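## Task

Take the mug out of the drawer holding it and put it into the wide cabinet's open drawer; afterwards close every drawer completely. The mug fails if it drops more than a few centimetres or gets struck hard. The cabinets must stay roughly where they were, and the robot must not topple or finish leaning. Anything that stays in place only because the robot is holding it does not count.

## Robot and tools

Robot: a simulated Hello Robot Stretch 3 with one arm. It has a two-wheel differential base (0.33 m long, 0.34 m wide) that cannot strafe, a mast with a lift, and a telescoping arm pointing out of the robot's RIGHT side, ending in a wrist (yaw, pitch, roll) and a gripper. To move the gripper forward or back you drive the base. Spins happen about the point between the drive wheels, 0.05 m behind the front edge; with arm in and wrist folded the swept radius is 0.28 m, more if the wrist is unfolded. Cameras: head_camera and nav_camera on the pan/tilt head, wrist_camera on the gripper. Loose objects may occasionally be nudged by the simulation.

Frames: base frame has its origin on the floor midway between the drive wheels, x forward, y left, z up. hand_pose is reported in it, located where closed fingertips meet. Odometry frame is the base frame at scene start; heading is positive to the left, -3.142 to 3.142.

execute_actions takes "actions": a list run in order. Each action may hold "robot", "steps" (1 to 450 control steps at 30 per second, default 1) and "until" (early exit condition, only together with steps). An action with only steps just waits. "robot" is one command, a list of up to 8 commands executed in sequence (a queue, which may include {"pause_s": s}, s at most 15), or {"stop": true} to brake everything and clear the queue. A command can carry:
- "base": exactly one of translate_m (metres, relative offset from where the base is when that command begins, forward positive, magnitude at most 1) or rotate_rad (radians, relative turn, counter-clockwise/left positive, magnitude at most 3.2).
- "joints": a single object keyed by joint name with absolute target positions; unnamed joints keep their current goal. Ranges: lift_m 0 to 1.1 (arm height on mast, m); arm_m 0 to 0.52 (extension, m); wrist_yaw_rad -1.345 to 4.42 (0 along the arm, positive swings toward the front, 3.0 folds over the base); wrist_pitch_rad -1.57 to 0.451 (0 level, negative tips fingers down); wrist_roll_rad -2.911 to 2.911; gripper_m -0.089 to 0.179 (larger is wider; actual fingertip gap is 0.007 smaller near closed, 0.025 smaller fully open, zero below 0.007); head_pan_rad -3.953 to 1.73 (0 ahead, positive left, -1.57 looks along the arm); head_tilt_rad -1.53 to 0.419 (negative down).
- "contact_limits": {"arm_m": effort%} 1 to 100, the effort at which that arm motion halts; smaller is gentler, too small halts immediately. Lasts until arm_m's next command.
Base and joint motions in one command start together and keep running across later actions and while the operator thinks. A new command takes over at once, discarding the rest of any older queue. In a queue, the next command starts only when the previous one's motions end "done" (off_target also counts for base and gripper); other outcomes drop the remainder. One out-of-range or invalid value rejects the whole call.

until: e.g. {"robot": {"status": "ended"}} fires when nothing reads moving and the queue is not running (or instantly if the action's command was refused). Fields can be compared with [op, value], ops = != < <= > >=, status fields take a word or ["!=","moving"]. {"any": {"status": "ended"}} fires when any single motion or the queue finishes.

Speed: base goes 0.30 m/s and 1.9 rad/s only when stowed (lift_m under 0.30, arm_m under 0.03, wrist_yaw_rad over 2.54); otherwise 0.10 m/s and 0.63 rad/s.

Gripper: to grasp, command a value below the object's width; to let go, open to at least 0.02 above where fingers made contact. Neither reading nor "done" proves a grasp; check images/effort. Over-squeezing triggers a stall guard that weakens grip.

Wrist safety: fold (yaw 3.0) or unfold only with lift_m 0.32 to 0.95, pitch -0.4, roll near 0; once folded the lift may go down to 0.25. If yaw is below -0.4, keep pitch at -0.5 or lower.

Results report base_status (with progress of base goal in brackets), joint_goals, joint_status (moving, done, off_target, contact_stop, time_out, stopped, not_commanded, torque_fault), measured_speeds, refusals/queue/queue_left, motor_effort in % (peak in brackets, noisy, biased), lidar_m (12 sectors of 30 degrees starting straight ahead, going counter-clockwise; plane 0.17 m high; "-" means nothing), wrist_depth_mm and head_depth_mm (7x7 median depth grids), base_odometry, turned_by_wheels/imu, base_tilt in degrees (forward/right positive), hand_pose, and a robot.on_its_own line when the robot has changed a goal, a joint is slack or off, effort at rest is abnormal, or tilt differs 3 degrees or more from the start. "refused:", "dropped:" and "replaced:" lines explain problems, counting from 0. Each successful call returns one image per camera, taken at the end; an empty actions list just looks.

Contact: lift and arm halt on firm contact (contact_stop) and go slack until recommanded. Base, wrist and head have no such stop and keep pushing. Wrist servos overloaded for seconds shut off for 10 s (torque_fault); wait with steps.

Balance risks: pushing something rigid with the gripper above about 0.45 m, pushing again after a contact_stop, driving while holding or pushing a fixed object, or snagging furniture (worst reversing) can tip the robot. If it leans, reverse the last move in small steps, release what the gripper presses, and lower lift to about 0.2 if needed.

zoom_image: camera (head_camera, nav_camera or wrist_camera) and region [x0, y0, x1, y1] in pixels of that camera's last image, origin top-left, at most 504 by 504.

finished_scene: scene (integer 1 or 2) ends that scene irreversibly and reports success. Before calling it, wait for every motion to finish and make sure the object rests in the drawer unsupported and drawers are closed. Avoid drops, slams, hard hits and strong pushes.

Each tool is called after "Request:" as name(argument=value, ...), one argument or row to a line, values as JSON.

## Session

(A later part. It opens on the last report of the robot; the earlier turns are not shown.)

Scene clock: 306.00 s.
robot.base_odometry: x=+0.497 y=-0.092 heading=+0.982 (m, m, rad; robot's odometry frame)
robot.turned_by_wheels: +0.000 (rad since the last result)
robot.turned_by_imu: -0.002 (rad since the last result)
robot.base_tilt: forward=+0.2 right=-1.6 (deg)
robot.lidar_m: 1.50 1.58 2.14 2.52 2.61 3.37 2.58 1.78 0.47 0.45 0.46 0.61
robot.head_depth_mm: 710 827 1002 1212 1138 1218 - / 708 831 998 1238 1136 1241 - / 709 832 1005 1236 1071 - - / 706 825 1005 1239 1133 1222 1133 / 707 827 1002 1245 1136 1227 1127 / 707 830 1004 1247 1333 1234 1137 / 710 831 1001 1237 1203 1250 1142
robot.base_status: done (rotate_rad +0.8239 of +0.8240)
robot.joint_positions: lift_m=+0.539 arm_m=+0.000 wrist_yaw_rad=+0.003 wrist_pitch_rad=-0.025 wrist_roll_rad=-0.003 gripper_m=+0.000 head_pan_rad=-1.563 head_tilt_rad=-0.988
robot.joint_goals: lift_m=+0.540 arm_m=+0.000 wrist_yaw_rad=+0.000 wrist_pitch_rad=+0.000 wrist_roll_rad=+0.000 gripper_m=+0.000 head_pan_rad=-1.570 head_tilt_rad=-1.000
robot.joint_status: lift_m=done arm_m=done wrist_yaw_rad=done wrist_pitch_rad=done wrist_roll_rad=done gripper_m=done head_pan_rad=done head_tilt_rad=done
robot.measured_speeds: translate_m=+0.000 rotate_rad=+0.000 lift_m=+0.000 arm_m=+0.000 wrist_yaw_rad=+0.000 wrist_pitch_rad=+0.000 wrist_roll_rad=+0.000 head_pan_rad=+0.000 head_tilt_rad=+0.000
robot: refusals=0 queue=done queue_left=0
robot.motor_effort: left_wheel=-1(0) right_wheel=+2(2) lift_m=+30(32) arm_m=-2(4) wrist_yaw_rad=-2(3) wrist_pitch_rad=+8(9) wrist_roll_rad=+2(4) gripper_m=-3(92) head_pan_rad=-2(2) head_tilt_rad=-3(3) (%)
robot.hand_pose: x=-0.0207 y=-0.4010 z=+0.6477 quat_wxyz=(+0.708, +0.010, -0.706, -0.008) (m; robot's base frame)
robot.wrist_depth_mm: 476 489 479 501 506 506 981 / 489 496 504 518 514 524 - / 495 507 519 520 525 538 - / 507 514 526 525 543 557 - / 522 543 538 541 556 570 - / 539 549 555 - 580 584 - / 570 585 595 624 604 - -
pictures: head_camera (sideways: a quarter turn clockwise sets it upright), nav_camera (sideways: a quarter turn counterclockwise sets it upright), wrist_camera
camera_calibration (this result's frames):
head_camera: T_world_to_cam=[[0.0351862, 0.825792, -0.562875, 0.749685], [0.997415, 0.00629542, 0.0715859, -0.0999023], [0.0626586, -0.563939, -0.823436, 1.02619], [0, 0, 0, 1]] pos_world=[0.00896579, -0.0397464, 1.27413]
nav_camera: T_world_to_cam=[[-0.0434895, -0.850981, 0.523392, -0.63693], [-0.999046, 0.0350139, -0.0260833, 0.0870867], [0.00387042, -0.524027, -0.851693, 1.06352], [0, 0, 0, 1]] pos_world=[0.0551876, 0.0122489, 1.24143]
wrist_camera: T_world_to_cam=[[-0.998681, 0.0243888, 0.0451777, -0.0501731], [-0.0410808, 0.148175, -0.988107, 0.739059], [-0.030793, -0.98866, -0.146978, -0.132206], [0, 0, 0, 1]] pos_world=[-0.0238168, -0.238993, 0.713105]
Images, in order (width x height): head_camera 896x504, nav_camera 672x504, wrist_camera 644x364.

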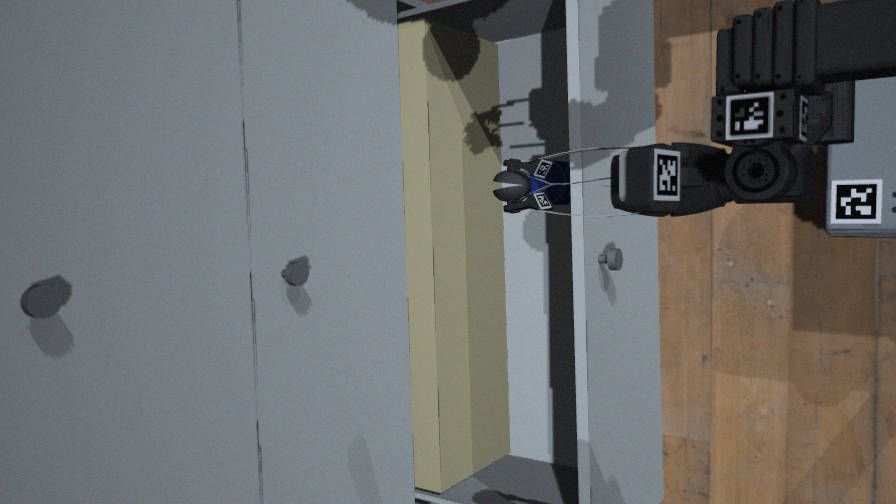

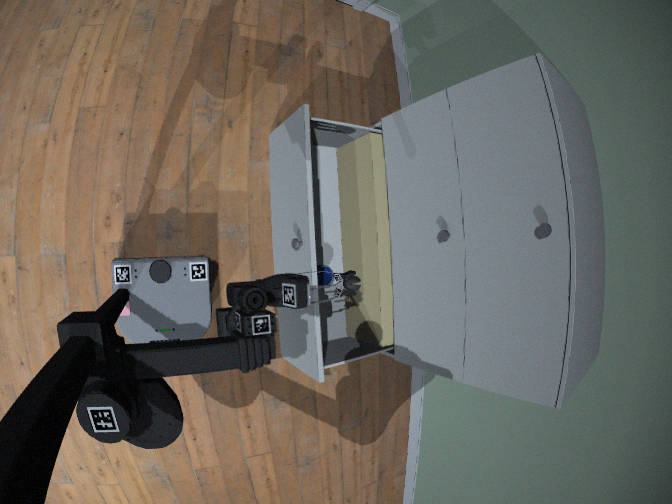

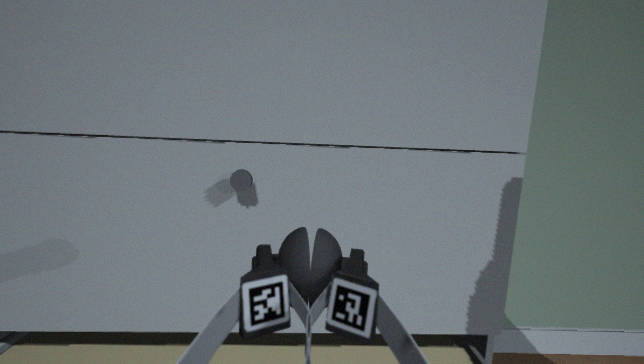

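Request:
execute_actions(
  actions=[
    {"robot":[{"joints":{"lift_m":0.17}},{"joints":{"arm_m":0.035},"contact_limits":{"arm_m":12}},{"joints":{"arm_m":0.31},"contact_limits":{"arm_m":12}}],"steps":400,"until":{"robot":{"status":"ended"}}},
  ],
)

Scene clock: 318.20 s.
robot.base_odometry: x=+0.497 y=-0.092 heading=+0.982 (m, m, rad; robot's odometry frame)
robot.turned_by_wheels: +0.000 (rad since the last result)
robot.turned_by_imu: -0.002 (rad since the last result)
robot.base_tilt: forward=+0.1 right=-1.5 (deg)
robot.lidar_m: 1.50 1.58 2.15 2.53 2.62 3.37 2.58 1.79 0.76 0.73 0.75 1.57
robot.head_depth_mm: 708 830 1005 1197 1349 1217 1122 / 710 830 1006 1198 1385 1222 - / 707 832 1005 1242 1352 1224 1142 / 709 829 1001 1242 1380 1246 1131 / 704 829 1008 1241 1387 1256 1133 / 708 827 1007 1244 1405 1247 1141 / 709 829 1003 1209 1410 1259 1143
robot.base_status: done (rotate_rad +0.8240 of +0.8240)
robot.joint_positions: lift_m=+0.171 arm_m=+0.310 wrist_yaw_rad=+0.004 wrist_pitch_rad=-0.024 wrist_roll_rad=-0.003 gripper_m=+0.000 head_pan_rad=-1.563 head_tilt_rad=-0.988
robot.joint_goals: lift_m=+0.170 arm_m=+0.310 wrist_yaw_rad=+0.000 wrist_pitch_rad=+0.000 wrist_roll_rad=+0.000 gripper_m=+0.000 head_pan_rad=-1.570 head_tilt_rad=-1.000
robot.joint_status: lift_m=done arm_m=done wrist_yaw_rad=done wrist_pitch_rad=done wrist_roll_rad=done gripper_m=done head_pan_rad=done head_tilt_rad=done
robot.measured_speeds: translate_m=+0.000 rotate_rad=+0.000 lift_m=+0.000 arm_m=+0.000 wrist_yaw_rad=+0.000 wrist_pitch_rad=+0.000 wrist_roll_rad=+0.000 head_pan_rad=+0.000 head_tilt_rad=+0.000
robot: refusals=0 queue=done queue_left=0
robot.motor_effort: left_wheel=+0(2) right_wheel=+0(3) lift_m=+12(29) arm_m=+3(10) wrist_yaw_rad=-3(8) wrist_pitch_rad=+7(8) wrist_roll_rad=+2(2) gripper_m=-2(3) head_pan_rad=-3(2) head_tilt_rad=-4(3) (%)
robot.contact_limits: arm_m 12 (drawing in: default 21, maximum 34; extending or still: default 28, maximum 46)
robot.hand_pose: x=-0.0203 y=-0.7103 z=+0.2790 quat_wxyz=(+0.708, +0.010, -0.706, -0.007) (m; robot's base frame)
robot.wrist_depth_mm: 194 194 197 198 203 203 207 / 164 199 200 204 206 209 213 / 165 167 169 171 173 176 179 / 141 171 173 175 179 181 183 / 174 176 178 179 182 185 189 / 178 179 181 - 189 190 194 / 183 185 189 190 194 197 199
pictures: head_camera (sideways: a quarter turn clockwise sets it upright), nav_camera (sideways: a quarter turn counterclockwise sets it upright), wrist_camera
camera_calibration (this result's frames):
head_camera: T_world_to_cam=[[0.0351842, 0.826047, -0.562502, 0.749199], [0.997415, 0.00626308, 0.0715853, -0.0999015], [0.0626558, -0.563567, -0.823691, 1.02652], [0, 0, 0, 1]] pos_world=[0.00896569, -0.0397338, 1.27412]
nav_camera: T_world_to_cam=[[-0.0434877, -0.851218, 0.523008, -0.636429], [-0.999046, 0.0350257, -0.0260641, 0.0870616], [0.00386748, -0.523643, -0.851929, 1.06383], [0, 0, 0, 1]] pos_world=[0.0551874, 0.0122762, 1.24143]
wrist_camera: T_world_to_cam=[[-0.998712, 0.0231142, 0.0451571, -0.0265405], [-0.0412685, 0.147487, -0.988203, 0.420102], [-0.0295016, -0.988794, -0.146343, -0.492366], [0, 0, 0, 1]] pos_world=[-0.0236949, -0.548194, 0.34429]
Images, in order (width x height): head_camera 896x504, nav_camera 672x504, wrist_camera 644x364.

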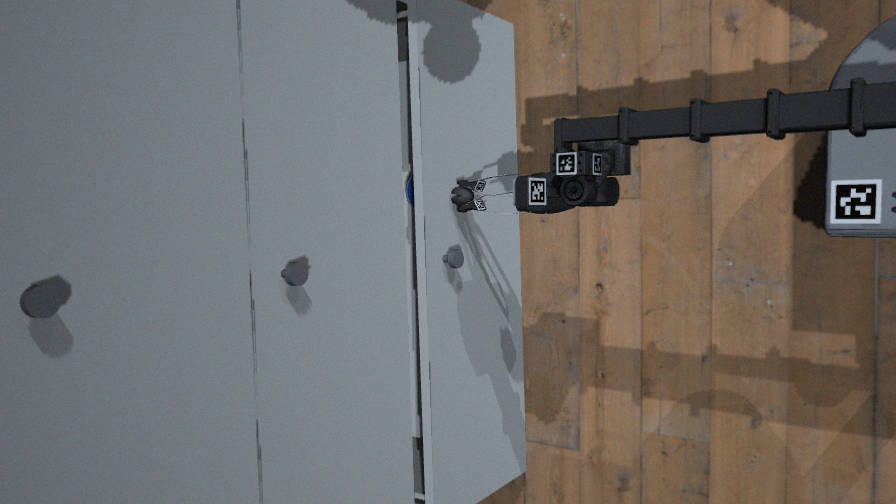

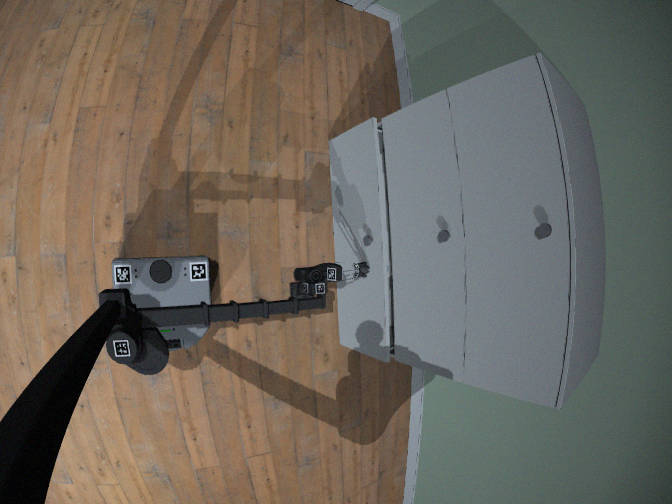

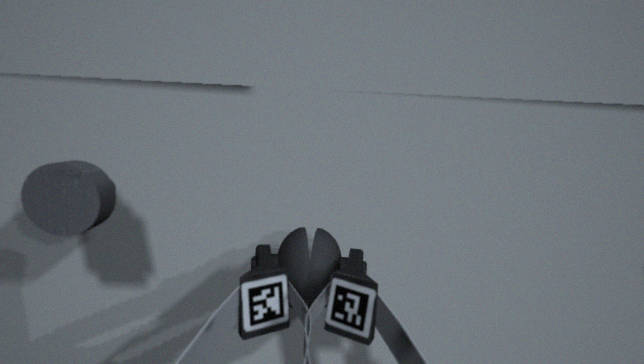

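Request:
execute_actions(
  actions=[
    {"robot":{"joints":{"arm_m":0.356},"contact_limits":{"arm_m":14}},"steps":150,"until":{"robot":{"status":"ended"}}},
    {"steps":5},
  ],
)

Scene clock: 321.50 s.
robot.base_odometry: x=+0.497 y=-0.092 heading=+0.982 (m, m, rad; robot's odometry frame)
robot.turned_by_wheels: +0.000 (rad since the last result)
robot.turned_by_imu: -0.001 (rad since the last result)
robot.base_tilt: forward=+0.2 right=-1.5 (deg)
robot.lidar_m: 1.50 1.59 2.16 2.52 2.61 3.37 2.58 1.79 0.80 0.77 0.79 1.57
robot.head_depth_mm: 707 830 1002 1272 1355 1222 1117 / 706 830 1003 1262 1353 1228 - / 710 827 997 1222 1343 1229 1149 / 710 830 1005 1267 1386 1239 1130 / 706 827 1004 1267 1396 1255 1130 / 705 833 1004 1261 1409 1251 1136 / 704 830 998 1264 1415 1271 1139
robot.base_status: done (rotate_rad +0.8239 of +0.8240)
robot.joint_positions: lift_m=+0.171 arm_m=+0.349 wrist_yaw_rad=+0.002 wrist_pitch_rad=-0.025 wrist_roll_rad=-0.003 gripper_m=+0.000 head_pan_rad=-1.563 head_tilt_rad=-0.988
robot.joint_goals: lift_m=+0.170 arm_m=+0.349 wrist_yaw_rad=+0.000 wrist_pitch_rad=+0.000 wrist_roll_rad=+0.000 gripper_m=+0.000 head_pan_rad=-1.570 head_tilt_rad=-1.000
robot.joint_status: lift_m=done arm_m=contact_stop wrist_yaw_rad=done wrist_pitch_rad=done wrist_roll_rad=done gripper_m=done head_pan_rad=done head_tilt_rad=done
robot.measured_speeds: translate_m=+0.000 rotate_rad=+0.001 lift_m=+0.000 arm_m=-0.002 wrist_yaw_rad=+0.000 wrist_pitch_rad=+0.000 wrist_roll_rad=+0.000 head_pan_rad=+0.000 head_tilt_rad=+0.000
robot: refusals=0 queue=dropped queue_left=0
robot.on_its_own: arm_m is slack since a contact_stop, until your next command for it (your +0.356 is given up)
robot.motor_effort: left_wheel=-1(3) right_wheel=+3(4) lift_m=+12(12) arm_m=+1(14) wrist_yaw_rad=+0(4) wrist_pitch_rad=+7(8) wrist_roll_rad=+2(2) gripper_m=-2(4) head_pan_rad=-2(2) head_tilt_rad=-3(3) (%)
robot.contact_limits: arm_m 14 (drawing in: default 21, maximum 34; extending or still: default 28, maximum 46)
robot.hand_pose: x=-0.0210 y=-0.7491 z=+0.2788 quat_wxyz=(+0.708, +0.010, -0.706, -0.008) (m; robot's base frame)
robot.wrist_depth_mm: 158 159 161 163 165 168 170 / 161 163 166 167 170 172 174 / 165 167 169 170 173 177 179 / 140 170 173 175 178 182 184 / 174 175 177 181 183 185 189 / 177 179 181 - 188 190 193 / 182 185 188 190 196 197 198
pictures: head_camera (sideways: a quarter turn clockwise sets it upright), nav_camera (sideways: a quarter turn counterclockwise sets it upright), wrist_camera
camera_calibration (this result's frames):
head_camera: T_world_to_cam=[[0.0351824, 0.826091, -0.562437, 0.749114], [0.997415, 0.0062592, 0.0715851, -0.0999014], [0.0626563, -0.563502, -0.823735, 1.02658], [0, 0, 0, 1]] pos_world=[0.00896575, -0.0397316, 1.27411]
nav_camera: T_world_to_cam=[[-0.0434858, -0.851259, 0.522941, -0.636341], [-0.999047, 0.035026, -0.0260607, 0.0870572], [0.0038679, -0.523575, -0.851971, 1.06388], [0, 0, 0, 1]] pos_world=[0.0551874, 0.0122811, 1.24143]
wrist_camera: T_world_to_cam=[[-0.998649, 0.0256526, 0.0451801, -0.0243953], [-0.0408899, 0.148402, -0.988081, 0.426256], [-0.0320517, -0.988594, -0.147153, -0.530497], [0, 0, 0, 1]] pos_world=[-0.0239361, -0.587078, 0.344213]
Images, in order (width x height): head_camera 896x504, nav_camera 672x504, wrist_camera 644x364.

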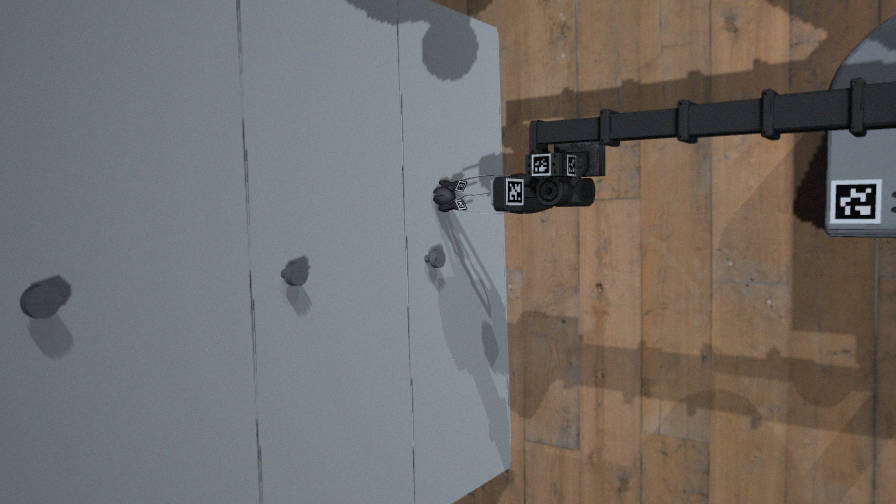

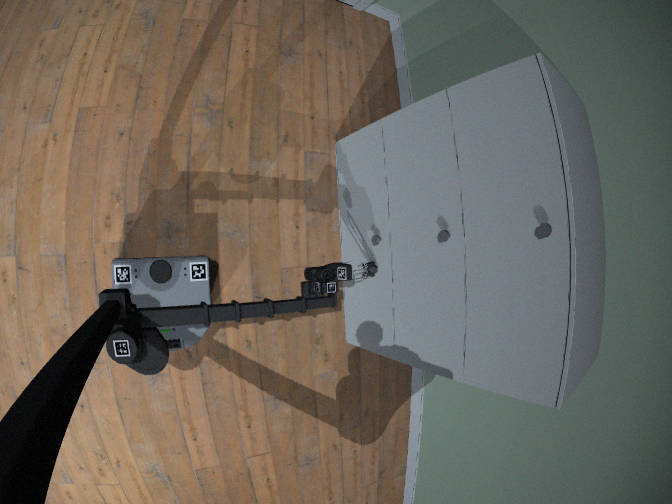

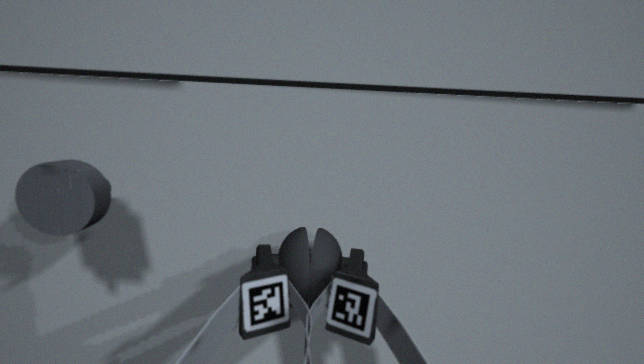

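Request:
execute_actions(
  actions=[
    {"robot":{"joints":{"arm_m":0.28,"head_pan_rad":-2.9,"head_tilt_rad":-0.4}},"steps":150,"until":{"robot":{"status":"ended"}}},
  ],
)

Scene clock: 326.67 s.
robot.base_odometry: x=+0.497 y=-0.092 heading=+0.982 (m, m, rad; robot's odometry frame)
robot.turned_by_wheels: +0.000 (rad since the last result)
robot.turned_by_imu: -0.001 (rad since the last result)
robot.base_tilt: forward=+0.1 right=-1.6 (deg)
robot.lidar_m: 1.50 1.58 2.15 2.53 2.61 3.36 2.58 1.79 0.80 0.77 0.79 1.58
robot.head_depth_mm: 2724 2872 3111 3203 2383 1794 1461 / 2775 2996 3170 3275 2411 1802 1457 / 2883 3043 2752 2742 2353 1809 1472 / 2983 3095 3295 3117 2394 1828 1479 / 2932 3071 3156 3171 2445 1852 1492 / 2407 2450 2559 2604 2414 1856 1500 / 2007 2064 2117 2159 2190 1849 1498
robot.base_status: done (rotate_rad +0.8239 of +0.8240)
robot.joint_positions: lift_m=+0.171 arm_m=+0.280 wrist_yaw_rad=+0.002 wrist_pitch_rad=-0.025 wrist_roll_rad=-0.003 gripper_m=+0.000 head_pan_rad=-2.893 head_tilt_rad=-0.409
robot.joint_goals: lift_m=+0.170 arm_m=+0.280 wrist_yaw_rad=+0.000 wrist_pitch_rad=+0.000 wrist_roll_rad=+0.000 gripper_m=+0.000 head_pan_rad=-2.900 head_tilt_rad=-0.400
robot.joint_status: lift_m=done arm_m=done wrist_yaw_rad=done wrist_pitch_rad=done wrist_roll_rad=done gripper_m=done head_pan_rad=done head_tilt_rad=done
robot.measured_speeds: translate_m=+0.000 rotate_rad=+0.000 lift_m=+0.000 arm_m=+0.000 wrist_yaw_rad=+0.000 wrist_pitch_rad=+0.000 wrist_roll_rad=+0.000 head_pan_rad=+0.000 head_tilt_rad=+0.000
robot: refusals=0 queue=done queue_left=0
robot.motor_effort: left_wheel=-1(2) right_wheel=+2(3) lift_m=+11(12) arm_m=-2(4) wrist_yaw_rad=-2(1) wrist_pitch_rad=+8(7) wrist_roll_rad=+2(2) gripper_m=-2(3) head_pan_rad=-3(36) head_tilt_rad=+4(22) (%)
robot.hand_pose: x=-0.0210 y=-0.6808 z=+0.2789 quat_wxyz=(+0.708, +0.010, -0.706, -0.008) (m; robot's base frame)
robot.wrist_depth_mm: 220 222 225 228 232 234 237 / 227 229 232 233 238 240 243 / 228 233 237 239 242 248 251 / 237 234 242 245 250 252 258 / 240 244 248 252 254 260 264 / 247 250 256 - 263 265 270 / 253 258 263 267 271 273 280
pictures: head_camera (sideways: a quarter turn clockwise sets it upright), nav_camera (sideways: a quarter turn counterclockwise sets it upright), wrist_camera
camera_calibration (this result's frames):
head_camera: T_world_to_cam=[[0.381472, 0.0541085, -0.922795, 1.21672], [0.282506, -0.957346, 0.06065, -0.0813553], [-0.880153, -0.283831, -0.380487, 0.455738], [0, 0, 0, 1]] pos_world=[-0.0400438, -0.0143676, 1.30112]
nav_camera: T_world_to_cam=[[-0.424884, -0.0563731, 0.903491, -1.13], [-0.225179, 0.97327, -0.0451678, 0.10724], [-0.876794, -0.222638, -0.426221, 0.515469], [0, 0, 0, 1]] pos_world=[-0.00401103, -0.0533115, 1.24549]
wrist_camera: T_world_to_cam=[[-0.998649, 0.0256864, 0.0451711, -0.0261313], [-0.0408868, 0.148072, -0.988131, 0.415988], [-0.0320701, -0.988643, -0.146822, -0.463055], [0, 0, 0, 1]] pos_world=[-0.0239378, -0.518721, 0.344245]
Images, in order (width x height): head_camera 896x504, nav_camera 672x504, wrist_camera 644x364.

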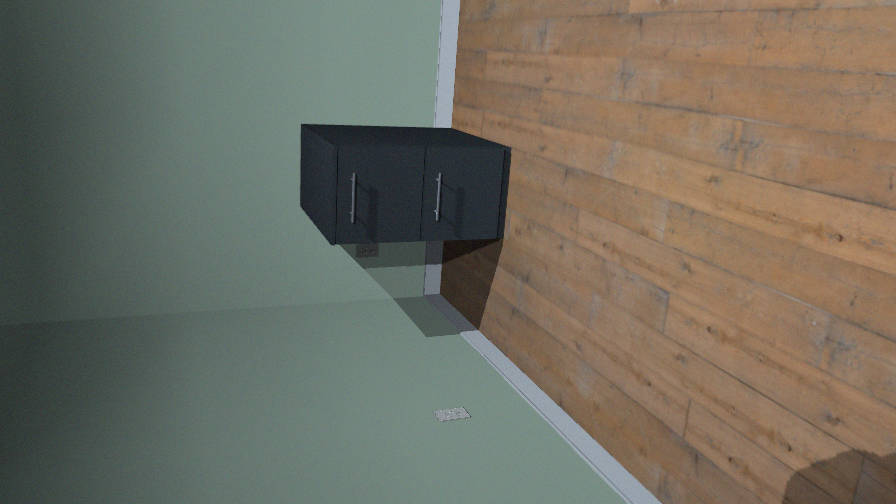

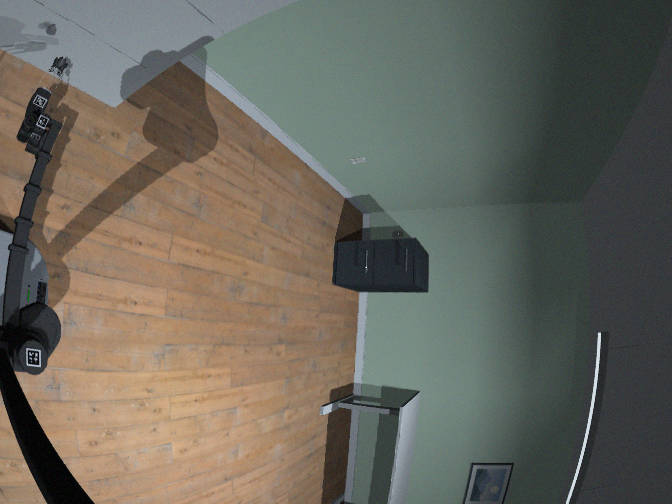

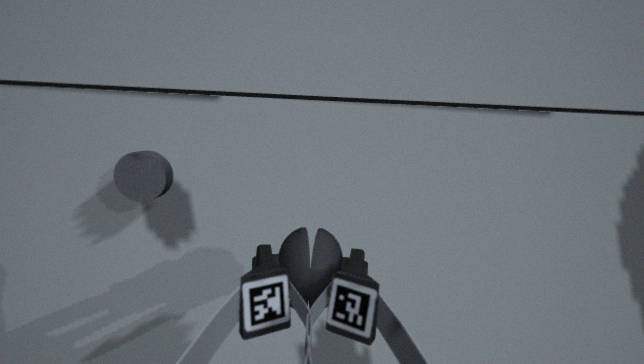

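The wide cabinet's drawer is flush and the black cabinet is shut, so I'm ending the scene.

Request:
finished_scene(
  scene=2,
)

The scene is finished: the task was done.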